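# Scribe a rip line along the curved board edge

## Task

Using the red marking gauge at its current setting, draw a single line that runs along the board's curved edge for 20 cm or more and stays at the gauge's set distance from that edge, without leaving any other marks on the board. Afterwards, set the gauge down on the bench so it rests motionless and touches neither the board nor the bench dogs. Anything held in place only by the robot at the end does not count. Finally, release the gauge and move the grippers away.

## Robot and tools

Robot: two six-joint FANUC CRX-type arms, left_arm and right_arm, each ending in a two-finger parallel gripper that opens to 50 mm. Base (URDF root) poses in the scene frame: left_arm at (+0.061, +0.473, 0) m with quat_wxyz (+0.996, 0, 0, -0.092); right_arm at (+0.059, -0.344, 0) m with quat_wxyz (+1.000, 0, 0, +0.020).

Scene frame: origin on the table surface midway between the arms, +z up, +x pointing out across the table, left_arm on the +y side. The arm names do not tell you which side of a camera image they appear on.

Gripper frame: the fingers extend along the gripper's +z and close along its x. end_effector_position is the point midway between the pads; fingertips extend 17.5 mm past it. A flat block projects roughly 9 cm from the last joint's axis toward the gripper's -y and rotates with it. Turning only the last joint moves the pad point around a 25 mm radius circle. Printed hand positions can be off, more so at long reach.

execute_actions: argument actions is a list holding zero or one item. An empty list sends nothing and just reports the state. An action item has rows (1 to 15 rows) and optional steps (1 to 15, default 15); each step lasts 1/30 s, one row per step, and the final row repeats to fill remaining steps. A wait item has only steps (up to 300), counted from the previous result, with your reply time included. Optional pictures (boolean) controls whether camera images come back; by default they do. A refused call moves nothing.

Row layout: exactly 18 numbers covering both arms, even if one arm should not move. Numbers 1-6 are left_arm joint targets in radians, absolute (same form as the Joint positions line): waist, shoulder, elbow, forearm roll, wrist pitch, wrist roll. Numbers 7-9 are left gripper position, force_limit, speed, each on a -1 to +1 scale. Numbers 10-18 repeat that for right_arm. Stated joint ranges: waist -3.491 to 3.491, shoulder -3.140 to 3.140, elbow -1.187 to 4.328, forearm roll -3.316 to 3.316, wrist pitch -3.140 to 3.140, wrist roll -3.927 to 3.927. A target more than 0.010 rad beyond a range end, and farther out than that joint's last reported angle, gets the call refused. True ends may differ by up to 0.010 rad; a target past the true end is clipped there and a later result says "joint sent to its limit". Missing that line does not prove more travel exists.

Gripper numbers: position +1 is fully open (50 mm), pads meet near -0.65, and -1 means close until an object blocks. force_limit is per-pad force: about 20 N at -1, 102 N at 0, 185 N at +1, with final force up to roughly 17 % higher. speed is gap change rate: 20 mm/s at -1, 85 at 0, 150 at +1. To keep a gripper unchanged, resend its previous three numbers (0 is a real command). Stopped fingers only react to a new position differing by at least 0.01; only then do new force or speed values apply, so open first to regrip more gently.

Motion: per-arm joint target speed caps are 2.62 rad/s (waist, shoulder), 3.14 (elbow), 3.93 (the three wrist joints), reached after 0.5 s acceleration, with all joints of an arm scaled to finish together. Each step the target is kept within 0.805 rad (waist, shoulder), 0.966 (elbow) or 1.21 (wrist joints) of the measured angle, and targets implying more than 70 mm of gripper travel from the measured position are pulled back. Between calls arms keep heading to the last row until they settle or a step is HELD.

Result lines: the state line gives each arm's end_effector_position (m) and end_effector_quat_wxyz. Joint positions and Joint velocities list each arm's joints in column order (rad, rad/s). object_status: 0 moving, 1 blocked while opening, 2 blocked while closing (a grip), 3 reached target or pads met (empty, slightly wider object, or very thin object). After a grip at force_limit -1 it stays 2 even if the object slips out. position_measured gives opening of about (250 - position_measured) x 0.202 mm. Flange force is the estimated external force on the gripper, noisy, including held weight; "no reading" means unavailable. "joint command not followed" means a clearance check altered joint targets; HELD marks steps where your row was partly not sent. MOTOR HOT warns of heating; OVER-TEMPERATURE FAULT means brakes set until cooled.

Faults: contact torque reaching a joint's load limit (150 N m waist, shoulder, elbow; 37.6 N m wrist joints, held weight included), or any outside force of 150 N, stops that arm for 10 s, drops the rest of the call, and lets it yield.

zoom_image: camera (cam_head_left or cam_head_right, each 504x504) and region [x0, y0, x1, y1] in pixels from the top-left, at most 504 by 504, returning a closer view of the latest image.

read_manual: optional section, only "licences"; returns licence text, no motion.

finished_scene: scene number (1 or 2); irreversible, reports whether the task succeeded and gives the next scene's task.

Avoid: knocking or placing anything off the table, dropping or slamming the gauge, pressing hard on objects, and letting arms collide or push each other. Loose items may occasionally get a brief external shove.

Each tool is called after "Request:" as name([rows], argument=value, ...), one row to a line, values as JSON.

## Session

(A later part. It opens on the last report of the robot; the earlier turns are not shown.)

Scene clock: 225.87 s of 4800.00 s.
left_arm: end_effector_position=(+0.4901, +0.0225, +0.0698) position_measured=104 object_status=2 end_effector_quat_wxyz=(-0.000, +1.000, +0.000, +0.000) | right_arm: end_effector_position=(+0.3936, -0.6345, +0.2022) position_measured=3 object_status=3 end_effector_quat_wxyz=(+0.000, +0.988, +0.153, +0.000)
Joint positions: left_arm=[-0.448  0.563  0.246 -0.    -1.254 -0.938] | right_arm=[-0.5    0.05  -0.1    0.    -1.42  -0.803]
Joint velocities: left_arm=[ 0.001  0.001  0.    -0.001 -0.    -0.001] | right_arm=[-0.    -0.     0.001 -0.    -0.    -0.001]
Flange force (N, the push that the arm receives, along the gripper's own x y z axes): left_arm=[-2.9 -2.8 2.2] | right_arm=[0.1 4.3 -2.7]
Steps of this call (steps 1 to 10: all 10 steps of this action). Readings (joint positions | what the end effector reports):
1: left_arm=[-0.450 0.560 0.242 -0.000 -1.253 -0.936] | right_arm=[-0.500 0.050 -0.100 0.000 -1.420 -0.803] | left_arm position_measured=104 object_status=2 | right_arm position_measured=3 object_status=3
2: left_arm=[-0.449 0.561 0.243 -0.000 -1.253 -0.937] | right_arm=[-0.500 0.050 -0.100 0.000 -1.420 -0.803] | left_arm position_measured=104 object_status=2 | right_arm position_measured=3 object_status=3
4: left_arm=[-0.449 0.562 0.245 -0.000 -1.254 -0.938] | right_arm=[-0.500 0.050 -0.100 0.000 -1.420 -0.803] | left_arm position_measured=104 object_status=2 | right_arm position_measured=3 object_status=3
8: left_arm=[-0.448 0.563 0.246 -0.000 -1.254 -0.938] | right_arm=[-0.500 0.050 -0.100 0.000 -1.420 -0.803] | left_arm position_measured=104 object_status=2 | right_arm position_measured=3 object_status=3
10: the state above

Request:
execute_actions([
  {"rows":[[-0.4464,0.566,0.251,0,-1.2558,-0.9401,-1,0,-0.4,-0.5,0.05,-0.1,0,-1.42,-0.803,1,0,0]],"steps":10},
], pictures=false)

Request:
execute_actions([
  {"rows":[[-0.4445,0.5692,0.2559,0,-1.2575,-0.942,-1,0,-0.4,-0.5,0.05,-0.1,0,-1.42,-0.803,1,0,0]],"steps":10},
])

Request:
zoom_image(camera="cam_head_left", region=[225,175,295,235])

Scene clock: 232.93 s of 4800.00 s.
left_arm: end_effector_position=(+0.4921, +0.0225, +0.0698) position_measured=104 object_status=2 end_effector_quat_wxyz=(-0.000, +1.000, +0.000, +0.000) | right_arm: end_effector_position=(+0.3936, -0.6345, +0.2022) position_measured=3 object_status=3 end_effector_quat_wxyz=(+0.000, +0.988, +0.153, +0.000)
Joint positions: left_arm=[-0.446  0.566  0.251 -0.    -1.256 -0.94 ] | right_arm=[-0.5    0.05  -0.1    0.    -1.42  -0.803]
Joint velocities: left_arm=[ 0.001 -0.001 -0.    -0.    -0.    -0.001] | right_arm=[ 0.    -0.     0.001 -0.001  0.    -0.001]
Flange force (N, the push that the arm receives, along the gripper's own x y z axes): left_arm=[-5.6 -4.7 3.4] | right_arm=[-0.5 3.7 -2.9]
Steps of this call (steps 1 to 15: the robot went on to your last target; steps 16 to 90: nothing new was sent; then 3.73 s passed at rest; steps 91 to 100: all 10 steps of this action). Readings (joint positions | what the end effector reports):
91: left_arm=[-0.448 0.563 0.246 -0.000 -1.254 -0.938] | right_arm=[-0.500 0.050 -0.100 0.000 -1.420 -0.803] | left_arm position_measured=104 object_status=2 | right_arm position_measured=3 object_status=3
92: left_arm=[-0.448 0.564 0.248 -0.000 -1.255 -0.939] | right_arm=[-0.500 0.050 -0.100 0.000 -1.420 -0.803] | left_arm position_measured=104 object_status=2 | right_arm position_measured=3 object_status=3
94: left_arm=[-0.447 0.566 0.250 -0.000 -1.256 -0.940] | right_arm=[-0.500 0.050 -0.100 -0.000 -1.420 -0.803] | left_arm position_measured=104 object_status=2 | right_arm position_measured=3 object_status=3
98: left_arm=[-0.446 0.566 0.251 -0.000 -1.256 -0.940] | right_arm=[-0.500 0.050 -0.100 0.000 -1.420 -0.803] | left_arm position_measured=104 object_status=2 | right_arm position_measured=3 object_status=3
100: the state above

Scene clock: 233.27 s of 4800.00 s.
left_arm: end_effector_position=(+0.4939, +0.0225, +0.0698) position_measured=104 object_status=2 end_effector_quat_wxyz=(+0.000, +1.000, +0.000, -0.000) | right_arm: end_effector_position=(+0.3936, -0.6345, +0.2022) position_measured=3 object_status=3 end_effector_quat_wxyz=(+0.000, +0.988, +0.153, +0.000)
Joint positions: left_arm=[-0.445  0.569  0.256  0.    -1.258 -0.942] | right_arm=[-0.5    0.05  -0.1    0.    -1.42  -0.803]
Joint velocities: left_arm=[ 0.001  0.     0.001  0.001  0.    -0.   ] | right_arm=[ 0.001 -0.    -0.001  0.    -0.    -0.   ]
Flange force (N, the push that the arm receives, along the gripper's own x y z axes): left_arm=[-34.2 -0.1 -9.3] | right_arm=[0.4 4.2 -3.1]
Steps of this call (steps 1 to 10: all 10 steps of this action). Readings (joint positions | what the end effector reports):
1: left_arm=[-0.446 0.566 0.251 -0.000 -1.256 -0.940] | right_arm=[-0.500 0.050 -0.100 0.000 -1.420 -0.803] | left_arm position_measured=104 object_status=2 | right_arm position_measured=3 object_status=3
2: left_arm=[-0.446 0.567 0.253 0.000 -1.257 -0.941] | right_arm=[-0.500 0.050 -0.100 -0.000 -1.420 -0.803] | left_arm position_measured=104 object_status=2 | right_arm position_measured=3 object_status=3
4: left_arm=[-0.445 0.569 0.255 0.000 -1.258 -0.942] | right_arm=[-0.500 0.050 -0.100 0.000 -1.420 -0.803] | left_arm position_measured=104 object_status=2 | right_arm position_measured=3 object_status=3
8: left_arm=[-0.445 0.569 0.256 0.000 -1.258 -0.942] | right_arm=[-0.500 0.050 -0.100 0.000 -1.420 -0.803] | left_arm position_measured=104 object_status=2 | right_arm position_measured=3 object_status=3
10: the state above

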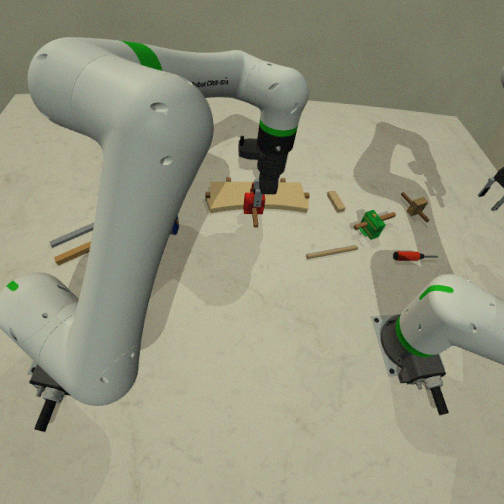

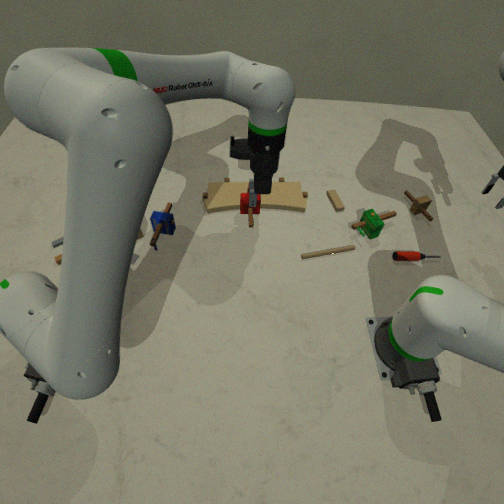

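Region (225, 175, 295, 235) of cam_head_left's 504x504 image, scaled by 7.200, with more detail than that image has; it fills the top 432 rows of this view, and the rest is white.

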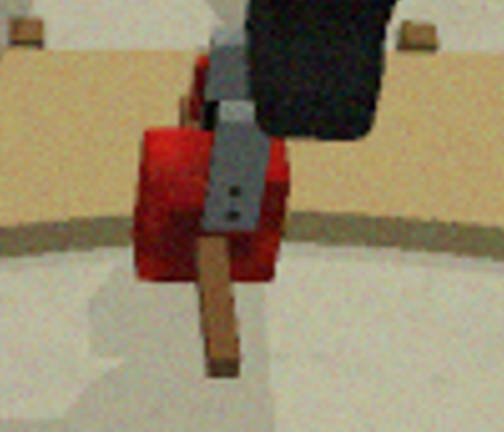

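Request:
execute_actions([
  {"rows":[[-0.4681,0.5311,0.198,0,-1.2377,-0.9184,-1,0,-0.4,-0.5,0.05,-0.1,0,-1.42,-0.803,1,0,0]],"steps":10},
], pictures=false)

Request:
execute_actions([
  {"rows":[[-0.3274,0.3847,-0.0144,0,-1.1718,-0.8991,-1,0,-0.4,-0.5,0.05,-0.1,0,-1.42,-0.803,1,0,0]]},
], pictures=false)

Request:
execute_actions([
  {"rows":[[-0.323,0.3932,-0.0024,0,-1.1752,-0.9035,-1,0,-0.4,-0.5,0.05,-0.1,0,-1.42,-0.803,1,0,0]],"steps":12},
])

Request:
zoom_image(camera="cam_head_right", region=[195,165,285,235])

Scene clock: 252.83 s of 4800.00 s.
left_arm: end_effector_position=(+0.4703, +0.0222, +0.0699) position_measured=104 object_status=2 end_effector_quat_wxyz=(-0.000, +1.000, +0.000, +0.000) | right_arm: end_effector_position=(+0.3936, -0.6345, +0.2022) position_measured=3 object_status=3 end_effector_quat_wxyz=(+0.000, +0.988, +0.153, +0.000)
Joint positions: left_arm=[-0.468  0.531  0.198 -0.    -1.238 -0.919] | right_arm=[-0.5    0.05  -0.1    0.    -1.42  -0.803]
Joint velocities: left_arm=[-0.003 -0.002 -0.005  0.001  0.001  0.003] | right_arm=[-0. -0.  0.  0. -0. -0.]
Flange force (N, the push that the arm receives, along the gripper's own x y z axes): left_arm=[-2.0 0.1 2.0] | right_arm=[0.0 2.9 -2.4]
Steps of this call (steps 1 to 15: the robot went on to your last target; steps 16 to 90: nothing new was sent; then 16.23 s passed at rest; steps 91 to 100: all 10 steps of this action). Readings (joint positions | what the end effector reports):
91: left_arm=[-0.445 0.569 0.255 -0.000 -1.257 -0.942] | right_arm=[-0.500 0.050 -0.100 0.000 -1.420 -0.803] | left_arm position_measured=104 object_status=2 | right_arm position_measured=3 object_status=3
92: left_arm=[-0.446 0.565 0.250 -0.000 -1.255 -0.940] | right_arm=[-0.500 0.050 -0.100 0.000 -1.420 -0.803] | left_arm position_measured=104 object_status=2 | right_arm position_measured=3 object_status=3
94: left_arm=[-0.458 0.547 0.222 -0.001 -1.245 -0.929] | right_arm=[-0.500 0.050 -0.100 0.000 -1.420 -0.803] | left_arm position_measured=104 object_status=2 | right_arm position_measured=3 object_status=3
98: left_arm=[-0.468 0.532 0.199 -0.000 -1.238 -0.919] | right_arm=[-0.500 0.050 -0.100 0.000 -1.420 -0.803] | left_arm position_measured=104 object_status=2 | right_arm position_measured=3 object_status=3
100: the state above

Scene clock: 253.33 s of 4800.00 s.
left_arm: end_effector_position=(+0.4730, +0.1150, +0.0700) position_measured=104 object_status=2 end_effector_quat_wxyz=(+0.000, +0.997, +0.080, -0.000) | right_arm: end_effector_position=(+0.3936, -0.6345, +0.2022) position_measured=3 object_status=3 end_effector_quat_wxyz=(+0.000, +0.988, +0.153, +0.000)
Joint positions: left_arm=[-0.328  0.385 -0.014  0.    -1.172 -0.899] | right_arm=[-0.5    0.05  -0.1   -0.    -1.42  -0.803]
Joint velocities: left_arm=[ 0.003 -0.002 -0.004 -0.     0.001  0.001] | right_arm=[ 0.    -0.     0.     0.     0.    -0.001]
Flange force (N, the push that the arm receives, along the gripper's own x y z axes): left_arm=[-1.2 -0.8 0.8] | right_arm=[0.0 4.2 -2.3]
Steps of this call (steps 1 to 15: all 15 steps of this action). Readings (joint positions | what the end effector reports):
1: left_arm=[-0.468 0.531 0.197 0.000 -1.237 -0.918] | right_arm=[-0.500 0.050 -0.100 0.000 -1.420 -0.803] | left_arm position_measured=104 object_status=2 | right_arm position_measured=3 object_status=3
2: left_arm=[-0.464 0.527 0.192 0.000 -1.236 -0.918] | right_arm=[-0.500 0.050 -0.100 0.000 -1.420 -0.803] | left_arm position_measured=104 object_status=2 | right_arm position_measured=3 object_status=3
4: left_arm=[-0.443 0.505 0.160 0.000 -1.226 -0.915] | right_arm=[-0.500 0.050 -0.100 0.000 -1.420 -0.803] | left_arm position_measured=104 object_status=2 | right_arm position_measured=3 object_status=3
8: left_arm=[-0.364 0.423 0.042 0.000 -1.189 -0.904] | right_arm=[-0.500 0.050 -0.100 0.000 -1.420 -0.803] | left_arm position_measured=104 object_status=2 | right_arm position_measured=3 object_status=3
15: the state above

Scene clock: 253.73 s of 4800.00 s.
left_arm: end_effector_position=(+0.4780, +0.1152, +0.0700) position_measured=104 object_status=2 end_effector_quat_wxyz=(+0.000, +0.997, +0.080, +0.000) | right_arm: end_effector_position=(+0.3936, -0.6345, +0.2022) position_measured=3 object_status=3 end_effector_quat_wxyz=(+0.000, +0.988, +0.153, +0.000)
Joint positions: left_arm=[-0.323  0.393 -0.002  0.    -1.175 -0.903] | right_arm=[-0.5    0.05  -0.1   -0.    -1.42  -0.803]
Joint velocities: left_arm=[ 0.001  0.001  0.    -0.    -0.    -0.001] | right_arm=[ 0.     0.     0.    -0.    -0.001  0.   ]
Flange force (N, the push that the arm receives, along the gripper's own x y z axes): left_arm=[-4.3 -2.3 1.3] | right_arm=[0.0 3.0 -2.5]
Steps of this call (steps 1 to 12: all 12 steps of this action). Readings (joint positions | what the end effector reports):
1: left_arm=[-0.327 0.385 -0.014 0.000 -1.172 -0.899] | right_arm=[-0.500 0.050 -0.100 0.000 -1.420 -0.803] | left_arm position_measured=104 object_status=2 | right_arm position_measured=3 object_status=3
2: left_arm=[-0.326 0.387 -0.010 0.000 -1.172 -0.900] | right_arm=[-0.500 0.050 -0.100 0.000 -1.420 -0.803] | left_arm position_measured=104 object_status=2 | right_arm position_measured=3 object_status=3
4: left_arm=[-0.324 0.391 -0.005 0.000 -1.174 -0.902] | right_arm=[-0.500 0.050 -0.100 0.000 -1.420 -0.803] | left_arm position_measured=104 object_status=2 | right_arm position_measured=3 object_status=3
8: left_arm=[-0.323 0.393 -0.003 0.000 -1.175 -0.903] | right_arm=[-0.500 0.050 -0.100 0.000 -1.420 -0.803] | left_arm position_measured=104 object_status=2 | right_arm position_measured=3 object_status=3
12: the state above

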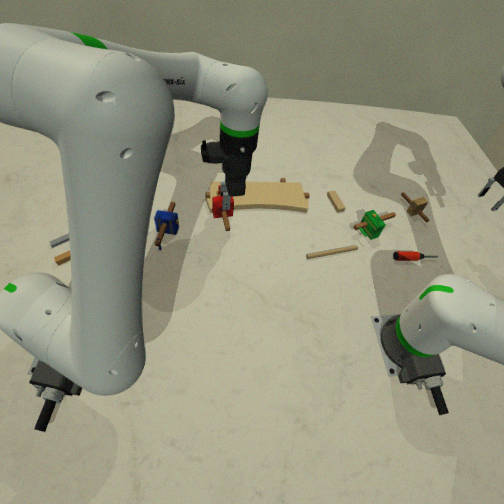

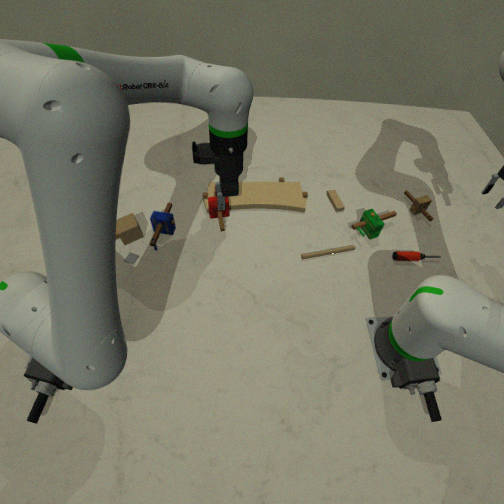

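Region (195, 165, 285, 235) of cam_head_right's 504x504 image, scaled by 5.600, with more detail than that image has.

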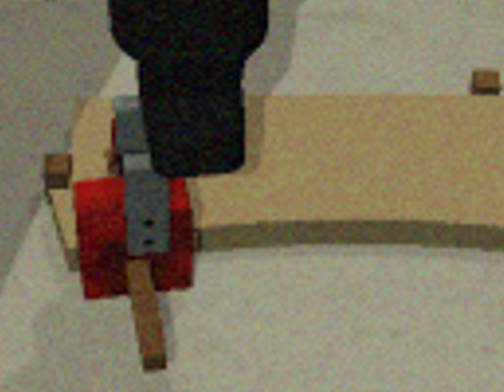

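Request:
execute_actions([
  {"rows":[[-0.3221,0.3949,0,0,-1.1759,-0.9044,-1,0,-0.4,-0.5,0.05,-0.1,0,-1.42,-0.803,1,0,0]],"steps":10},
], pictures=false)

Request:
execute_actions([
  {"rows":[[-0.3221,0.3949,0,0,-1.1759,-0.8644,-1,0,-0.4,-0.5,0.05,-0.1,0,-1.42,-0.803,1,0,0]],"steps":10},
], pictures=false)

Request:
execute_actions([
  {"rows":[[-0.3212,0.3966,0.0024,0,-1.1766,-0.8653,-1,0,-0.4,-0.5,0.05,-0.1,0,-1.42,-0.803,1,0,0]],"steps":10},
], pictures=false)

Request:
execute_actions([
  {"rows":[[-0.3203,0.3983,0.0048,0,-1.1773,-0.8662,-1,0,-0.4,-0.5,0.05,-0.1,0,-1.42,-0.803,1,0,0]],"steps":10},
], pictures=false)

Scene clock: 268.03 s of 4800.00 s.
left_arm: end_effector_position=(+0.4790, +0.1152, +0.0700) position_measured=104 object_status=2 end_effector_quat_wxyz=(-0.000, +0.997, +0.080, -0.000) | right_arm: end_effector_position=(+0.3936, -0.6345, +0.2022) position_measured=3 object_status=3 end_effector_quat_wxyz=(+0.000, +0.988, +0.153, +0.000)
Joint positions: left_arm=[-0.322  0.395 -0.    -0.    -1.176 -0.904] | right_arm=[-0.5    0.05  -0.1    0.    -1.42  -0.803]
Joint velocities: left_arm=[-0.001 -0.001 -0.001  0.001 -0.    -0.   ] | right_arm=[ 0.001  0.    -0.    -0.    -0.    -0.001]
Flange force (N, the push that the arm receives, along the gripper's own x y z axes): left_arm=[-2.5 -2.0 2.3] | right_arm=[-0.6 3.3 -3.1]
Steps of this call (steps 1 to 15: the robot went on to your last target; steps 16 to 90: nothing new was sent; then 10.97 s passed at rest; steps 91 to 100: all 10 steps of this action). Readings (joint positions | what the end effector reports):
91: left_arm=[-0.323 0.393 -0.002 -0.000 -1.175 -0.904] | right_arm=[-0.500 0.050 -0.100 0.000 -1.420 -0.803] | left_arm position_measured=104 object_status=2 | right_arm position_measured=3 object_status=3
92: left_arm=[-0.323 0.394 -0.001 -0.000 -1.176 -0.904] | right_arm=[-0.500 0.050 -0.100 0.000 -1.420 -0.803] | left_arm position_measured=104 object_status=2 | right_arm position_measured=3 object_status=3
94: left_arm=[-0.322 0.395 -0.000 -0.000 -1.176 -0.904] | right_arm=[-0.500 0.050 -0.100 0.000 -1.420 -0.803] | left_arm position_measured=104 object_status=2 | right_arm position_measured=3 object_status=3
98: left_arm=[-0.322 0.395 -0.000 -0.000 -1.176 -0.904] | right_arm=[-0.500 0.050 -0.100 -0.000 -1.420 -0.803] | left_arm position_measured=104 object_status=2 | right_arm position_measured=3 object_status=3
100: the state above

Scene clock: 268.37 s of 4800.00 s.
left_arm: end_effector_position=(+0.4781, +0.1150, +0.0700) position_measured=104 object_status=2 end_effector_quat_wxyz=(-0.000, +0.995, +0.100, -0.000) | right_arm: end_effector_position=(+0.3936, -0.6345, +0.2022) position_measured=3 object_status=3 end_effector_quat_wxyz=(+0.000, +0.988, +0.153, +0.000)
Joint positions: left_arm=[-0.322  0.395 -0.    -0.    -1.176 -0.865] | right_arm=[-0.5    0.05  -0.1    0.    -1.42  -0.803]
Joint velocities: left_arm=[0.002 0.    0.001 0.002 0.    0.003] | right_arm=[ 0.     0.    -0.     0.     0.     0.002]
Flange force (N, the push that the arm receives, along the gripper's own x y z axes): left_arm=[-1.4 0.5 1.1] | right_arm=[-0.4 2.9 -2.8]
Steps of this call (steps 1 to 10: all 10 steps of this action). Readings (joint positions | what the end effector reports):
1: left_arm=[-0.322 0.395 -0.000 -0.000 -1.176 -0.904] | right_arm=[-0.500 0.050 -0.100 0.000 -1.420 -0.803] | left_arm position_measured=104 object_status=2 | right_arm position_measured=3 object_status=3
2: left_arm=[-0.322 0.395 -0.000 -0.000 -1.176 -0.897] | right_arm=[-0.500 0.050 -0.100 0.000 -1.420 -0.803] | left_arm position_measured=104 object_status=2 | right_arm position_measured=3 object_status=3
4: left_arm=[-0.322 0.395 -0.000 -0.000 -1.176 -0.874] | right_arm=[-0.500 0.050 -0.100 0.000 -1.420 -0.803] | left_arm position_measured=104 object_status=2 | right_arm position_measured=3 object_status=3
8: left_arm=[-0.322 0.395 -0.000 -0.000 -1.176 -0.865] | right_arm=[-0.500 0.050 -0.100 0.000 -1.420 -0.803] | left_arm position_measured=104 object_status=2 | right_arm position_measured=3 object_status=3
10: the state above

Scene clock: 268.70 s of 4800.00 s.
left_arm: end_effector_position=(+0.4791, +0.1151, +0.0700) position_measured=104 object_status=2 end_effector_quat_wxyz=(-0.000, +0.995, +0.100, -0.000) | right_arm: end_effector_position=(+0.3936, -0.6345, +0.2022) position_measured=3 object_status=3 end_effector_quat_wxyz=(+0.000, +0.988, +0.153, +0.000)
Joint positions: left_arm=[-0.321  0.397  0.002 -0.    -1.177 -0.865] | right_arm=[-0.5    0.05  -0.1    0.    -1.42  -0.803]
Joint velocities: left_arm=[ 0.002 -0.001  0.    -0.003 -0.     0.   ] | right_arm=[-0.    -0.     0.     0.002 -0.001  0.   ]
Flange force (N, the push that the arm receives, along the gripper's own x y z axes): left_arm=[-2.1 -1.8 2.4] | right_arm=[0.6 4.0 -2.6]
Steps of this call (steps 1 to 10: all 10 steps of this action). Readings (joint positions | what the end effector reports):
1: left_arm=[-0.322 0.395 0.000 -0.000 -1.176 -0.865] | right_arm=[-0.500 0.050 -0.100 0.000 -1.420 -0.803] | left_arm position_measured=104 object_status=2 | right_arm position_measured=3 object_status=3
2: left_arm=[-0.322 0.396 0.001 -0.000 -1.176 -0.865] | right_arm=[-0.500 0.050 -0.100 0.000 -1.420 -0.803] | left_arm position_measured=104 object_status=2 | right_arm position_measured=3 object_status=3
4: left_arm=[-0.321 0.396 0.002 -0.000 -1.176 -0.865] | right_arm=[-0.500 0.050 -0.100 0.000 -1.420 -0.803] | left_arm position_measured=104 object_status=2 | right_arm position_measured=3 object_status=3
8: left_arm=[-0.321 0.397 0.002 -0.000 -1.177 -0.865] | right_arm=[-0.500 0.050 -0.100 0.000 -1.420 -0.803] | left_arm position_measured=104 object_status=2 | right_arm position_measured=3 object_status=3
10: the state above

Scene clock: 269.03 s of 4800.00 s.
left_arm: end_effector_position=(+0.4801, +0.1151, +0.0700) position_measured=104 object_status=2 end_effector_quat_wxyz=(-0.000, +0.995, +0.100, -0.000) | right_arm: end_effector_position=(+0.3936, -0.6345, +0.2022) position_measured=3 object_status=3 end_effector_quat_wxyz=(+0.000, +0.988, +0.153, +0.000)
Joint positions: left_arm=[-0.32   0.398  0.005 -0.    -1.177 -0.866] | right_arm=[-0.5    0.05  -0.1    0.    -1.42  -0.803]
Joint velocities: left_arm=[ 0.001 -0.    -0.001  0.    -0.     0.001] | right_arm=[-0. -0.  0. -0.  0. -0.]
Flange force (N, the push that the arm receives, along the gripper's own x y z axes): left_arm=[-2.6 -1.4 1.6] | right_arm=[0.0 3.6 -2.6]
Steps of this call (steps 1 to 10: all 10 steps of this action). Readings (joint positions | what the end effector reports):
1: left_arm=[-0.321 0.397 0.003 -0.000 -1.177 -0.865] | right_arm=[-0.500 0.050 -0.100 0.000 -1.420 -0.803] | left_arm position_measured=104 object_status=2 | right_arm position_measured=3 object_status=3
2: left_arm=[-0.321 0.397 0.003 -0.000 -1.177 -0.866] | right_arm=[-0.500 0.050 -0.100 0.000 -1.420 -0.803] | left_arm position_measured=104 object_status=2 | right_arm position_measured=3 object_status=3
4: left_arm=[-0.320 0.398 0.004 -0.000 -1.177 -0.866] | right_arm=[-0.500 0.050 -0.100 0.000 -1.420 -0.803] | left_arm position_measured=104 object_status=2 | right_arm position_measured=3 object_status=3
8: left_arm=[-0.320 0.398 0.005 -0.000 -1.177 -0.866] | right_arm=[-0.500 0.050 -0.100 0.000 -1.420 -0.803] | left_arm position_measured=104 object_status=2 | right_arm position_measured=3 object_status=3
10: the state above

No contact yet. Back to ψ=.16 and advance (axis offsets 3, 4.5, 6 mm).

Request:
execute_actions([
  {"rows":[[-0.3203,0.3983,0.0048,0,-1.1773,-0.9062,-1,0,-0.4,-0.5,0.05,-0.1,0,-1.42,-0.803,1,0,0]],"steps":10},
], pictures=false)

Request:
execute_actions([
  {"rows":[[-0.319,0.4009,0.0084,0,-1.1783,-0.9075,-1,0,-0.4,-0.5,0.05,-0.1,0,-1.42,-0.803,1,0,0]],"steps":10},
], pictures=false)

Request:
execute_actions([
  {"rows":[[-0.3177,0.4035,0.012,0,-1.1793,-0.9088,-1,0,-0.4,-0.5,0.05,-0.1,0,-1.42,-0.803,1,0,0]],"steps":10},
], pictures=false)

Scene clock: 278.87 s of 4800.00 s.
left_arm: end_effector_position=(+0.4810, +0.1153, +0.0700) position_measured=104 object_status=2 end_effector_quat_wxyz=(-0.000, +0.997, +0.080, -0.000) | right_arm: end_effector_position=(+0.3936, -0.6345, +0.2022) position_measured=3 object_status=3 end_effector_quat_wxyz=(+0.000, +0.988, +0.153, +0.000)
Joint positions: left_arm=[-0.32   0.398  0.005 -0.    -1.178 -0.906] | right_arm=[-0.5    0.05  -0.1    0.    -1.42  -0.803]
Joint velocities: left_arm=[ 0.002  0.001 -0.001  0.     0.003 -0.003] | right_arm=[-0.     0.     0.    -0.001  0.     0.003]
Flange force (N, the push that the arm receives, along the gripper's own x y z axes): left_arm=[-32.1 -5.6 -4.4] | right_arm=[-0.1 3.5 -2.5]
Steps of this call (steps 1 to 15: the robot went on to your last target; steps 16 to 90: nothing new was sent; then 6.50 s passed at rest; steps 91 to 100: all 10 steps of this action). Readings (joint positions | what the end effector reports):
91: left_arm=[-0.320 0.398 0.005 -0.000 -1.177 -0.867] | right_arm=[-0.500 0.050 -0.100 0.000 -1.420 -0.803] | left_arm position_measured=104 object_status=2 | right_arm position_measured=3 object_status=3
92: left_arm=[-0.320 0.398 0.005 -0.000 -1.177 -0.874] | right_arm=[-0.500 0.050 -0.100 0.000 -1.420 -0.803] | left_arm position_measured=104 object_status=2 | right_arm position_measured=3 object_status=3
94: left_arm=[-0.320 0.398 0.005 -0.000 -1.178 -0.896] | right_arm=[-0.500 0.050 -0.100 -0.000 -1.420 -0.803] | left_arm position_measured=104 object_status=2 | right_arm position_measured=3 object_status=3
98: left_arm=[-0.320 0.398 0.005 -0.000 -1.178 -0.906] | right_arm=[-0.500 0.050 -0.100 0.000 -1.420 -0.803] | left_arm position_measured=104 object_status=2 | right_arm position_measured=3 object_status=3
100: the state above

Scene clock: 279.20 s of 4800.00 s.
left_arm: end_effector_position=(+0.4824, +0.1152, +0.0700) position_measured=104 object_status=2 end_effector_quat_wxyz=(-0.000, +0.997, +0.080, -0.000) | right_arm: end_effector_position=(+0.3936, -0.6345, +0.2022) position_measured=3 object_status=3 end_effector_quat_wxyz=(+0.000, +0.988, +0.153, +0.000)
Joint positions: left_arm=[-0.319  0.401  0.008  0.    -1.178 -0.907] | right_arm=[-0.5    0.05  -0.1    0.    -1.42  -0.803]
Joint velocities: left_arm=[ 0.     0.002  0.001  0.     0.    -0.002] | right_arm=[-0.    -0.    -0.    -0.     0.001  0.002]
Flange force (N, the push that the arm receives, along the gripper's own x y z axes): left_arm=[-56.2 -7.2 -13.9] | right_arm=[0.3 3.4 -3.1]
Steps of this call (steps 1 to 10: all 10 steps of this action). Readings (joint positions | what the end effector reports):
1: left_arm=[-0.320 0.399 0.005 -0.000 -1.177 -0.906] | right_arm=[-0.500 0.050 -0.100 0.000 -1.420 -0.803] | left_arm position_measured=104 object_status=2 | right_arm position_measured=3 object_status=3
2: left_arm=[-0.320 0.399 0.006 -0.000 -1.178 -0.907] | right_arm=[-0.500 0.050 -0.100 0.000 -1.420 -0.803] | left_arm position_measured=104 object_status=2 | right_arm position_measured=3 object_status=3
4: left_arm=[-0.320 0.400 0.007 0.000 -1.178 -0.907] | right_arm=[-0.500 0.050 -0.100 0.000 -1.420 -0.803] | left_arm position_measured=104 object_status=2 | right_arm position_measured=3 object_status=3
8: left_arm=[-0.319 0.401 0.008 0.000 -1.178 -0.907] | right_arm=[-0.500 0.050 -0.100 0.000 -1.420 -0.803] | left_arm position_measured=104 object_status=2 | right_arm position_measured=3 object_status=3
10: the state above

Scene clock: 279.53 s of 4800.00 s.
left_arm: end_effector_position=(+0.4840, +0.1152, +0.0700) position_measured=104 object_status=2 end_effector_quat_wxyz=(+0.000, +0.997, +0.080, -0.000) | right_arm: end_effector_position=(+0.3936, -0.6345, +0.2022) position_measured=3 object_status=3 end_effector_quat_wxyz=(+0.000, +0.988, +0.153, +0.000)
Joint positions: left_arm=[-0.318  0.403  0.012  0.    -1.179 -0.909] | right_arm=[-0.5    0.05  -0.1    0.    -1.42  -0.803]
Joint velocities: left_arm=[ 0.003  0.001 -0.001 -0.002  0.     0.001] | right_arm=[ 0.     0.     0.     0.001  0.001 -0.002]
Flange force (N, the push that the arm receives, along the gripper's own x y z axes): left_arm=[-77.3 -4.2 -23.7] | right_arm=[-0.1 4.1 -2.9]
Steps of this call (steps 1 to 10: all 10 steps of this action). Readings (joint positions | what the end effector reports):
1: left_arm=[-0.319 0.401 0.009 0.000 -1.178 -0.908] | right_arm=[-0.500 0.050 -0.100 0.000 -1.420 -0.803] | left_arm position_measured=104 object_status=2 | right_arm position_measured=3 object_status=3
2: left_arm=[-0.319 0.402 0.010 0.000 -1.179 -0.908] | right_arm=[-0.500 0.050 -0.100 0.000 -1.420 -0.803] | left_arm position_measured=104 object_status=2 | right_arm position_measured=3 object_status=3
4: left_arm=[-0.318 0.403 0.011 0.000 -1.179 -0.909] | right_arm=[-0.500 0.050 -0.100 0.000 -1.420 -0.803] | left_arm position_measured=104 object_status=2 | right_arm position_measured=3 object_status=3
8: left_arm=[-0.318 0.403 0.012 0.000 -1.179 -0.909] | right_arm=[-0.500 0.050 -0.100 0.000 -1.420 -0.803] | left_arm position_measured=104 object_status=2 | right_arm position_measured=3 object_status=3
10: the state above

Request:
execute_actions([
  {"rows":[[-0.3203,0.3983,0.0048,0,-1.1773,-0.8262,-1,0,-0.4,-0.5,0.05,-0.1,0,-1.42,-0.803,1,0,0]],"steps":12},
], pictures=false)

Request:
execute_actions([
  {"rows":[[-0.319,0.4009,0.0084,0,-1.1783,-0.8275,-1,0,-0.4,-0.5,0.05,-0.1,0,-1.42,-0.803,1,0,0]],"steps":12},
])

Request:
zoom_image(camera="cam_head_right", region=[195,165,285,235])

Scene clock: 295.10 s of 4800.00 s.
left_arm: end_effector_position=(+0.4792, +0.1149, +0.0700) position_measured=104 object_status=2 end_effector_quat_wxyz=(-0.000, +0.993, +0.120, +0.000) | right_arm: end_effector_position=(+0.3936, -0.6345, +0.2022) position_measured=3 object_status=3 end_effector_quat_wxyz=(+0.000, +0.988, +0.153, +0.000)
Joint positions: left_arm=[-0.32   0.398  0.005 -0.    -1.177 -0.826] | right_arm=[-0.5    0.05  -0.1    0.    -1.42  -0.803]
Joint velocities: left_arm=[-0.001 -0.002 -0.     0.001 -0.     0.002] | right_arm=[-0.     0.    -0.    -0.    -0.     0.001]
Flange force (N, the push that the arm receives, along the gripper's own x y z axes): left_arm=[-4.9 -3.9 2.6] | right_arm=[0.9 4.5 -3.4]
Steps of this call (steps 1 to 15: the robot went on to your last target; steps 16 to 90: nothing new was sent; then 12.17 s passed at rest; steps 91 to 102: all 12 steps of this action). Readings (joint positions | what the end effector reports):
91: left_arm=[-0.318 0.404 0.012 -0.000 -1.179 -0.908] | right_arm=[-0.500 0.050 -0.100 0.000 -1.420 -0.803] | left_arm position_measured=104 object_status=2 | right_arm position_measured=3 object_status=3
92: left_arm=[-0.318 0.403 0.012 -0.000 -1.179 -0.901] | right_arm=[-0.500 0.050 -0.100 0.000 -1.420 -0.803] | left_arm position_measured=104 object_status=2 | right_arm position_measured=3 object_status=3
94: left_arm=[-0.318 0.401 0.009 -0.001 -1.177 -0.865] | right_arm=[-0.500 0.050 -0.100 0.000 -1.420 -0.803] | left_arm position_measured=104 object_status=2 | right_arm position_measured=3 object_status=3
98: left_arm=[-0.320 0.399 0.005 -0.001 -1.177 -0.828] | right_arm=[-0.500 0.050 -0.100 0.000 -1.420 -0.803] | left_arm position_measured=104 object_status=2 | right_arm position_measured=3 object_status=3
102: the state above

Scene clock: 295.50 s of 4800.00 s.
left_arm: end_effector_position=(+0.4806, +0.1148, +0.0700) position_measured=104 object_status=2 end_effector_quat_wxyz=(+0.000, +0.993, +0.120, +0.000) | right_arm: end_effector_position=(+0.3936, -0.6345, +0.2022) position_measured=3 object_status=3 end_effector_quat_wxyz=(+0.000, +0.988, +0.153, +0.000)
Joint positions: left_arm=[-0.319  0.401  0.008  0.    -1.178 -0.827] | right_arm=[-0.5    0.05  -0.1    0.    -1.42  -0.803]
Joint velocities: left_arm=[ 0.001 -0.001 -0.     0.     0.    -0.001] | right_arm=[-0.     0.    -0.     0.001  0.002 -0.001]
Flange force (N, the push that the arm receives, along the gripper's own x y z axes): left_arm=[-2.4 -0.6 1.9] | right_arm=[-0.8 3.4 -2.9]
Steps of this call (steps 1 to 12: all 12 steps of this action). Readings (joint positions | what the end effector reports):
1: left_arm=[-0.320 0.398 0.005 -0.000 -1.177 -0.826] | right_arm=[-0.500 0.050 -0.100 0.000 -1.420 -0.803] | left_arm position_measured=104 object_status=2 | right_arm position_measured=3 object_status=3
2: left_arm=[-0.320 0.399 0.006 -0.000 -1.178 -0.826] | right_arm=[-0.500 0.050 -0.100 0.000 -1.420 -0.803] | left_arm position_measured=104 object_status=2 | right_arm position_measured=3 object_status=3
4: left_arm=[-0.320 0.400 0.008 0.000 -1.178 -0.827] | right_arm=[-0.500 0.050 -0.100 0.000 -1.420 -0.803] | left_arm position_measured=104 object_status=2 | right_arm position_measured=3 object_status=3
8: left_arm=[-0.319 0.401 0.008 0.000 -1.178 -0.827] | right_arm=[-0.500 0.050 -0.100 0.000 -1.420 -0.803] | left_arm position_measured=104 object_status=2 | right_arm position_measured=3 object_status=3
12: the state above

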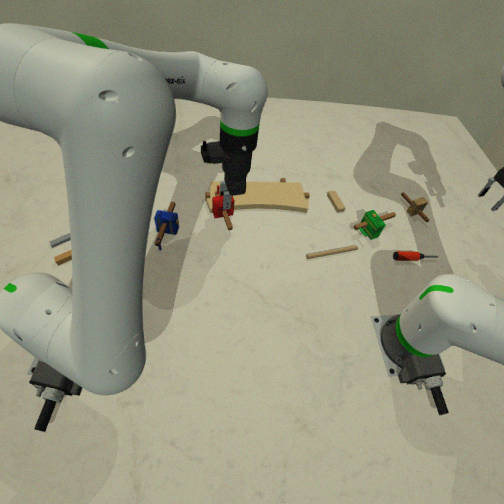

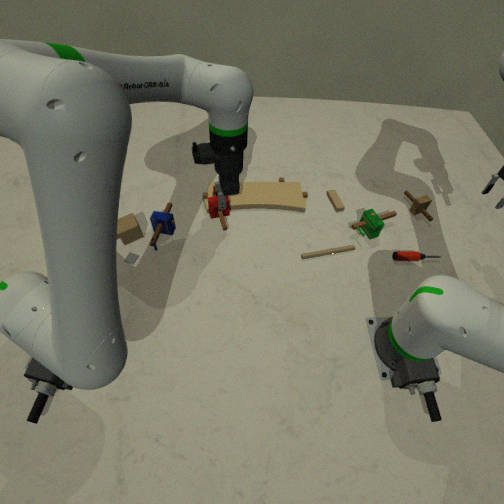

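Region (195, 165, 285, 235) of cam_head_right's 504x504 image, scaled by 5.600, with more detail than that image has.

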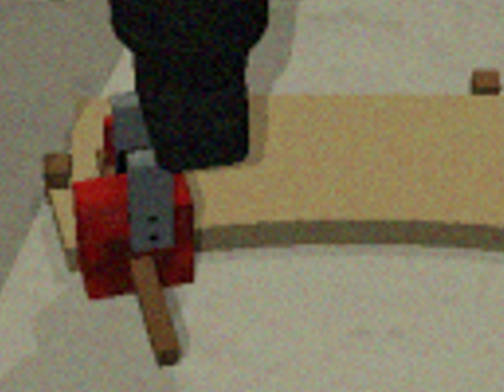

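Request:
execute_actions([
  {"rows":[[-0.3177,0.4035,0.012,0,-1.1793,-0.8288,-1,0,-0.4,-0.5,0.05,-0.1,0,-1.42,-0.803,1,0,0]],"steps":12},
], pictures=false)

Request:
execute_actions([
  {"rows":[[-0.3177,0.4035,0.012,0,-1.1793,-0.8088,-1,0,-0.4,-0.5,0.05,-0.1,0,-1.42,-0.803,1,0,0]],"steps":12},
], pictures=false)

Request:
execute_actions([
  {"rows":[[-0.3168,0.4052,0.0144,0,-1.18,-0.8097,-1,0,-0.4,-0.5,0.05,-0.1,0,-1.42,-0.803,1,0,0]],"steps":12},
], pictures=false)

Scene clock: 303.33 s of 4800.00 s.
left_arm: end_effector_position=(+0.4820, +0.1149, +0.0700) position_measured=104 object_status=2 end_effector_quat_wxyz=(-0.000, +0.993, +0.120, -0.000) | right_arm: end_effector_position=(+0.3936, -0.6345, +0.2022) position_measured=3 object_status=3 end_effector_quat_wxyz=(+0.000, +0.988, +0.153, +0.000)
Joint positions: left_arm=[-0.318  0.403  0.012  0.    -1.179 -0.829] | right_arm=[-0.5    0.05  -0.1    0.    -1.42  -0.803]
Joint velocities: left_arm=[ 0.002 -0.001  0.001 -0.001  0.     0.001] | right_arm=[-0.    -0.    -0.     0.    -0.001  0.001]
Flange force (N, the push that the arm receives, along the gripper's own x y z axes): left_arm=[-22.2 -8.2 -6.7] | right_arm=[0.1 3.1 -2.5]
Steps of this call (steps 1 to 15: the robot went on to your last target; steps 16 to 90: nothing new was sent; then 4.43 s passed at rest; steps 91 to 102: all 12 steps of this action). Readings (joint positions | what the end effector reports):
91: left_arm=[-0.319 0.401 0.009 0.000 -1.178 -0.828] | right_arm=[-0.500 0.050 -0.100 0.000 -1.420 -0.803] | left_arm position_measured=104 object_status=2 | right_arm position_measured=3 object_status=3
92: left_arm=[-0.318 0.402 0.010 0.000 -1.179 -0.828] | right_arm=[-0.500 0.050 -0.100 0.000 -1.420 -0.803] | left_arm position_measured=104 object_status=2 | right_arm position_measured=3 object_status=3
94: left_arm=[-0.318 0.403 0.011 0.000 -1.179 -0.829] | right_arm=[-0.500 0.050 -0.100 0.000 -1.420 -0.803] | left_arm position_measured=104 object_status=2 | right_arm position_measured=3 object_status=3
98: left_arm=[-0.318 0.403 0.012 0.000 -1.179 -0.829] | right_arm=[-0.500 0.050 -0.100 0.000 -1.420 -0.803] | left_arm position_measured=104 object_status=2 | right_arm position_measured=3 object_status=3
102: the state above

Scene clock: 303.73 s of 4800.00 s.
left_arm: end_effector_position=(+0.4816, +0.1147, +0.0700) position_measured=104 object_status=2 end_effector_quat_wxyz=(+0.000, +0.992, +0.130, -0.000) | right_arm: end_effector_position=(+0.3936, -0.6345, +0.2022) position_measured=3 object_status=3 end_effector_quat_wxyz=(+0.000, +0.988, +0.153, +0.000)
Joint positions: left_arm=[-0.318  0.404  0.012  0.    -1.179 -0.809] | right_arm=[-0.5    0.05  -0.1    0.    -1.42  -0.803]
Joint velocities: left_arm=[-0.001 -0.     0.    -0.    -0.     0.   ] | right_arm=[-0.    -0.001  0.    -0.001  0.001  0.   ]
Flange force (N, the push that the arm receives, along the gripper's own x y z axes): left_arm=[-24.2 -5.0 -1.4] | right_arm=[-0.2 3.9 -2.4]
Steps of this call (steps 1 to 12: all 12 steps of this action). Readings (joint positions | what the end effector reports):
1: left_arm=[-0.318 0.404 0.012 0.000 -1.179 -0.829] | right_arm=[-0.500 0.050 -0.100 0.000 -1.420 -0.803] | left_arm position_measured=104 object_status=2 | right_arm position_measured=3 object_status=3
2: left_arm=[-0.318 0.404 0.012 0.000 -1.179 -0.823] | right_arm=[-0.500 0.050 -0.100 0.000 -1.420 -0.803] | left_arm position_measured=104 object_status=2 | right_arm position_measured=3 object_status=3
4: left_arm=[-0.318 0.404 0.012 0.000 -1.179 -0.813] | right_arm=[-0.500 0.050 -0.100 0.000 -1.420 -0.803] | left_arm position_measured=104 object_status=2 | right_arm position_measured=3 object_status=3
8: left_arm=[-0.318 0.404 0.012 0.000 -1.179 -0.809] | right_arm=[-0.500 0.050 -0.100 0.000 -1.420 -0.803] | left_arm position_measured=104 object_status=2 | right_arm position_measured=3 object_status=3
12: the state above

Scene clock: 304.13 s of 4800.00 s.
left_arm: end_effector_position=(+0.4826, +0.1148, +0.0700) position_measured=104 object_status=2 end_effector_quat_wxyz=(-0.000, +0.992, +0.130, -0.000) | right_arm: end_effector_position=(+0.3936, -0.6345, +0.2022) position_measured=3 object_status=3 end_effector_quat_wxyz=(+0.000, +0.988, +0.153, +0.000)
Joint positions: left_arm=[-0.317  0.405  0.014  0.    -1.18  -0.81 ] | right_arm=[-0.5    0.05  -0.1    0.    -1.42  -0.803]
Joint velocities: left_arm=[ 0.001 -0.001 -0.001 -0.    -0.    -0.001] | right_arm=[ 0.     0.    -0.     0.    -0.     0.001]
Flange force (N, the push that the arm receives, along the gripper's own x y z axes): left_arm=[-44.3 -13.9 -15.0] | right_arm=[-0.4 4.1 -2.0]
Steps of this call (steps 1 to 12: all 12 steps of this action). Readings (joint positions | what the end effector reports):
1: left_arm=[-0.318 0.404 0.012 0.000 -1.179 -0.809] | right_arm=[-0.500 0.050 -0.100 0.000 -1.420 -0.803] | left_arm position_measured=104 object_status=2 | right_arm position_measured=3 object_status=3
2: left_arm=[-0.317 0.404 0.013 0.000 -1.179 -0.809] | right_arm=[-0.500 0.050 -0.100 0.000 -1.420 -0.803] | left_arm position_measured=104 object_status=2 | right_arm position_measured=3 object_status=3
4: left_arm=[-0.317 0.405 0.014 0.000 -1.180 -0.809] | right_arm=[-0.500 0.050 -0.100 0.000 -1.420 -0.803] | left_arm position_measured=104 object_status=2 | right_arm position_measured=3 object_status=3
8: left_arm=[-0.317 0.405 0.014 0.000 -1.180 -0.810] | right_arm=[-0.500 0.050 -0.100 0.000 -1.420 -0.803] | left_arm position_measured=104 object_status=2 | right_arm position_measured=3 object_status=3
12: the state above

Request:
execute_actions([
  {"rows":[[-0.3274,0.3847,-0.0144,0,-1.1718,-0.85,-1,0,-0.4,-0.5,0.05,-0.1,0,-1.42,-0.803,1,0,0]],"steps":8},
], pictures=false)

Request:
execute_actions([
  {"rows":[[-0.4681,0.5311,0.198,0,-1.2377,-0.9184,-1,0,-0.4,-0.5,0.05,-0.1,0,-1.42,-0.803,1,0,0]]},
], pictures=false)

Request:
execute_actions([
  {"rows":[[-0.5942,0.7834,0.6022,0,-1.3896,-0.9563,-1,0,-0.4,-0.5,0.05,-0.1,0,-1.42,-0.803,1,0,0]]},
], pictures=false)

Request:
execute_actions([
  {"steps":10},
], pictures=false)

Request:
execute_actions([
  {"rows":[[-0.5912,0.7885,0.6108,0,-1.3931,-0.9593,-1,0,-0.4,-0.5,0.05,-0.1,0,-1.42,-0.803,1,0,0]],"steps":12},
])

Request:
zoom_image(camera="cam_head_left", region=[200,165,320,235])

Scene clock: 329.50 s of 4800.00 s.
left_arm: end_effector_position=(+0.4721, +0.1152, +0.0699) position_measured=104 object_status=2 end_effector_quat_wxyz=(-0.000, +0.994, +0.105, +0.000) | right_arm: end_effector_position=(+0.3936, -0.6345, +0.2022) position_measured=3 object_status=3 end_effector_quat_wxyz=(+0.000, +0.988, +0.153, +0.000)
Joint positions: left_arm=[-0.327  0.385 -0.014 -0.    -1.172 -0.849] | right_arm=[-0.5    0.05  -0.1    0.    -1.42  -0.803]
Joint velocities: left_arm=[-0.006 -0.007 -0.008  0.001  0.001 -0.011] | right_arm=[ 0.001 -0.     0.    -0.001 -0.001 -0.001]
Flange force (N, the push that the arm receives, along the gripper's own x y z axes): left_arm=[-6.8 -2.2 4.9] | right_arm=[0.1 3.1 -2.7]
Steps of this call (steps 1 to 15: the robot went on to your last target; steps 16 to 90: nothing new was sent; then 22.10 s passed at rest; steps 91 to 98: all 8 steps of this action). Readings (joint positions | what the end effector reports):
91: left_arm=[-0.317 0.405 0.014 0.000 -1.180 -0.811] | right_arm=[-0.500 0.050 -0.100 0.000 -1.420 -0.803] | left_arm position_measured=104 object_status=2 | right_arm position_measured=3 object_status=3
92: left_arm=[-0.318 0.402 0.009 0.000 -1.177 -0.818] | right_arm=[-0.500 0.050 -0.100 0.000 -1.420 -0.803] | left_arm position_measured=104 object_status=2 | right_arm position_measured=3 object_status=3
94: left_arm=[-0.324 0.390 -0.007 -0.000 -1.173 -0.840] | right_arm=[-0.500 0.050 -0.100 0.000 -1.420 -0.803] | left_arm position_measured=104 object_status=2 | right_arm position_measured=3 object_status=3
98: the state above

Scene clock: 330.00 s of 4800.00 s.
left_arm: end_effector_position=(+0.4701, +0.0223, +0.0699) position_measured=104 object_status=2 end_effector_quat_wxyz=(+0.000, +1.000, +0.000, -0.000) | right_arm: end_effector_position=(+0.3936, -0.6345, +0.2022) position_measured=3 object_status=3 end_effector_quat_wxyz=(+0.000, +0.988, +0.153, +0.000)
Joint positions: left_arm=[-0.468  0.531  0.198  0.    -1.238 -0.918] | right_arm=[-0.5    0.05  -0.1    0.    -1.42  -0.803]
Joint velocities: left_arm=[-0.002  0.003  0.004  0.    -0.001 -0.002] | right_arm=[-0.    -0.     0.    -0.002 -0.    -0.001]
Flange force (N, the push that the arm receives, along the gripper's own x y z axes): left_arm=[-4.7 -3.5 2.2] | right_arm=[-0.4 4.2 -2.5]
Steps of this call (steps 1 to 15: all 15 steps of this action). Readings (joint positions | what the end effector reports):
1: left_arm=[-0.328 0.385 -0.014 -0.000 -1.172 -0.850] | right_arm=[-0.500 0.050 -0.100 0.000 -1.420 -0.803] | left_arm position_measured=104 object_status=2 | right_arm position_measured=3 object_status=3
2: left_arm=[-0.331 0.389 -0.008 -0.000 -1.174 -0.852] | right_arm=[-0.500 0.050 -0.100 0.000 -1.420 -0.803] | left_arm position_measured=104 object_status=2 | right_arm position_measured=3 object_status=3
4: left_arm=[-0.353 0.411 0.023 -0.000 -1.186 -0.863] | right_arm=[-0.500 0.050 -0.100 0.000 -1.420 -0.803] | left_arm position_measured=104 object_status=2 | right_arm position_measured=3 object_status=3
8: left_arm=[-0.431 0.492 0.141 0.000 -1.221 -0.901] | right_arm=[-0.500 0.050 -0.100 0.000 -1.420 -0.803] | left_arm position_measured=104 object_status=2 | right_arm position_measured=3 object_status=3
15: the state above

Scene clock: 330.50 s of 4800.00 s.
left_arm: end_effector_position=(+0.4812, -0.0918, +0.0701) position_measured=104 object_status=2 end_effector_quat_wxyz=(-0.000, +0.997, -0.080, -0.000) | right_arm: end_effector_position=(+0.3936, -0.6345, +0.2022) position_measured=3 object_status=3 end_effector_quat_wxyz=(+0.000, +0.988, +0.153, +0.000)
Joint positions: left_arm=[-0.591  0.777  0.591  0.    -1.385 -0.955] | right_arm=[-0.5    0.05  -0.1    0.    -1.42  -0.803]
Joint velocities: left_arm=[-0.102  0.205  0.327 -0.    -0.123 -0.031] | right_arm=[-0.     0.     0.    -0.001 -0.002 -0.   ]
Flange force (N, the push that the arm receives, along the gripper's own x y z axes): left_arm=[0.1 14.3 7.1] | right_arm=[-0.7 3.6 -2.4]
Steps of this call (steps 1 to 15: all 15 steps of this action). Readings (joint positions | what the end effector reports):
1: left_arm=[-0.468 0.531 0.199 0.000 -1.238 -0.918] | right_arm=[-0.500 0.050 -0.100 0.000 -1.420 -0.803] | left_arm position_measured=104 object_status=2 | right_arm position_measured=3 object_status=3
2: left_arm=[-0.470 0.535 0.204 0.000 -1.240 -0.919] | right_arm=[-0.500 0.050 -0.100 0.000 -1.420 -0.803] | left_arm position_measured=104 object_status=2 | right_arm position_measured=3 object_status=3
4: left_arm=[-0.480 0.555 0.236 0.000 -1.252 -0.922] | right_arm=[-0.500 0.050 -0.100 0.000 -1.420 -0.803] | left_arm position_measured=104 object_status=2 | right_arm position_measured=3 object_status=3
8: left_arm=[-0.525 0.644 0.379 0.000 -1.306 -0.935] | right_arm=[-0.500 0.050 -0.100 0.000 -1.420 -0.803] | left_arm position_measured=104 object_status=2 | right_arm position_measured=3 object_status=3
15: the state above

Scene clock: 330.83 s of 4800.00 s.
left_arm: end_effector_position=(+0.4810, -0.0948, +0.0700) position_measured=104 object_status=2 end_effector_quat_wxyz=(-0.000, +0.997, -0.082, +0.000) | right_arm: end_effector_position=(+0.3936, -0.6345, +0.2022) position_measured=3 object_status=3 end_effector_quat_wxyz=(+0.000, +0.988, +0.153, +0.000)
Joint positions: left_arm=[-0.594  0.783  0.602 -0.    -1.39  -0.956] | right_arm=[-0.5    0.05  -0.1    0.    -1.42  -0.803]
Joint velocities: left_arm=[-0.001 -0.001 -0.    -0.     0.     0.002] | right_arm=[ 0.    -0.     0.     0.001 -0.001 -0.001]
Flange force (N, the push that the arm receives, along the gripper's own x y z axes): left_arm=[-2.4 -2.0 1.2] | right_arm=[0.0 4.3 -2.6]
Steps of this call (steps 1 to 10: the robot went on to your last target). Readings (joint positions | what the end effector reports):
1: left_arm=[-0.593 0.782 0.599 0.000 -1.388 -0.956] | right_arm=[-0.500 0.050 -0.100 0.000 -1.420 -0.803] | left_arm position_measured=104 object_status=2 | right_arm position_measured=3 object_status=3
2: left_arm=[-0.594 0.783 0.601 -0.000 -1.389 -0.956] | right_arm=[-0.500 0.050 -0.100 0.000 -1.420 -0.803] | left_arm position_measured=104 object_status=2 | right_arm position_measured=3 object_status=3
4: left_arm=[-0.594 0.783 0.602 -0.000 -1.390 -0.956] | right_arm=[-0.500 0.050 -0.100 0.000 -1.420 -0.803] | left_arm position_measured=104 object_status=2 | right_arm position_measured=3 object_status=3
8: left_arm=[-0.594 0.783 0.602 -0.000 -1.390 -0.956] | right_arm=[-0.500 0.050 -0.100 0.000 -1.420 -0.803] | left_arm position_measured=104 object_status=2 | right_arm position_measured=3 object_status=3
10: the state above

Scene clock: 331.23 s of 4800.00 s.
left_arm: end_effector_position=(+0.4840, -0.0948, +0.0700) position_measured=104 object_status=2 end_effector_quat_wxyz=(-0.000, +0.997, -0.082, +0.000) | right_arm: end_effector_position=(+0.3936, -0.6345, +0.2022) position_measured=3 object_status=3 end_effector_quat_wxyz=(+0.000, +0.988, +0.153, +0.000)
Joint positions: left_arm=[-0.591  0.788  0.611 -0.    -1.393 -0.959] | right_arm=[-0.5    0.05  -0.1    0.    -1.42  -0.803]
Joint velocities: left_arm=[-0.     0.001  0.     0.001 -0.    -0.   ] | right_arm=[ 0.     0.    -0.     0.    -0.     0.001]
Flange force (N, the push that the arm receives, along the gripper's own x y z axes): left_arm=[-3.7 -2.4 2.4] | right_arm=[0.0 4.7 -2.9]
Steps of this call (steps 1 to 12: all 12 steps of this action). Readings (joint positions | what the end effector reports):
1: left_arm=[-0.594 0.784 0.603 -0.000 -1.390 -0.956] | right_arm=[-0.500 0.050 -0.100 -0.000 -1.420 -0.803] | left_arm position_measured=104 object_status=2 | right_arm position_measured=3 object_status=3
2: left_arm=[-0.594 0.785 0.606 -0.000 -1.391 -0.957] | right_arm=[-0.500 0.050 -0.100 0.000 -1.420 -0.803] | left_arm position_measured=104 object_status=2 | right_arm position_measured=3 object_status=3
4: left_arm=[-0.592 0.788 0.609 -0.000 -1.393 -0.959] | right_arm=[-0.500 0.050 -0.100 -0.000 -1.420 -0.803] | left_arm position_measured=104 object_status=2 | right_arm position_measured=3 object_status=3
8: left_arm=[-0.591 0.788 0.611 -0.000 -1.393 -0.959] | right_arm=[-0.500 0.050 -0.100 0.000 -1.420 -0.803] | left_arm position_measured=104 object_status=2 | right_arm position_measured=3 object_status=3
12: the state above

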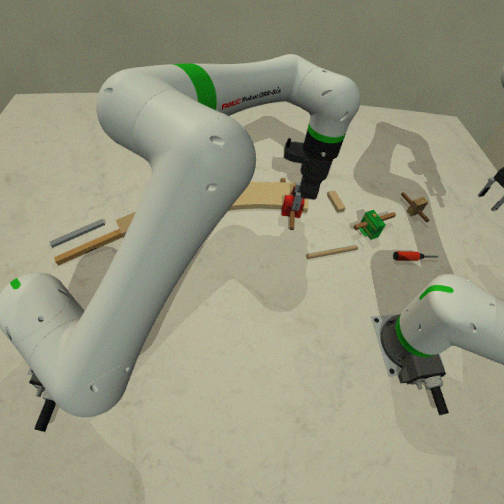

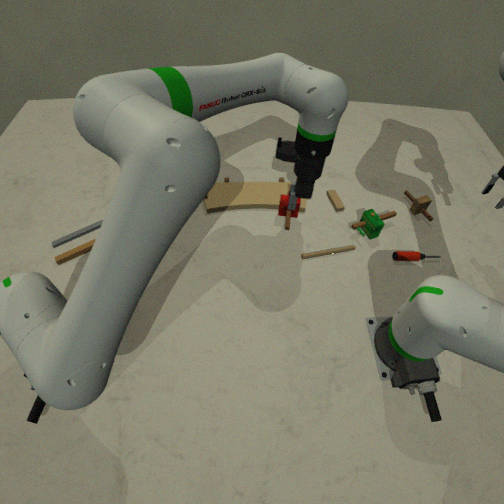

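Region (200, 165, 320, 235) of cam_head_left's 504x504 image, scaled by 4.200, with more detail than that image has; it fills the top 294 rows of this view, and the rest is white.

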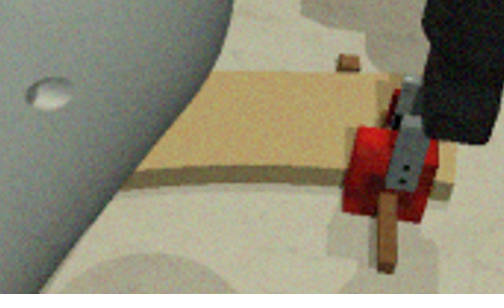

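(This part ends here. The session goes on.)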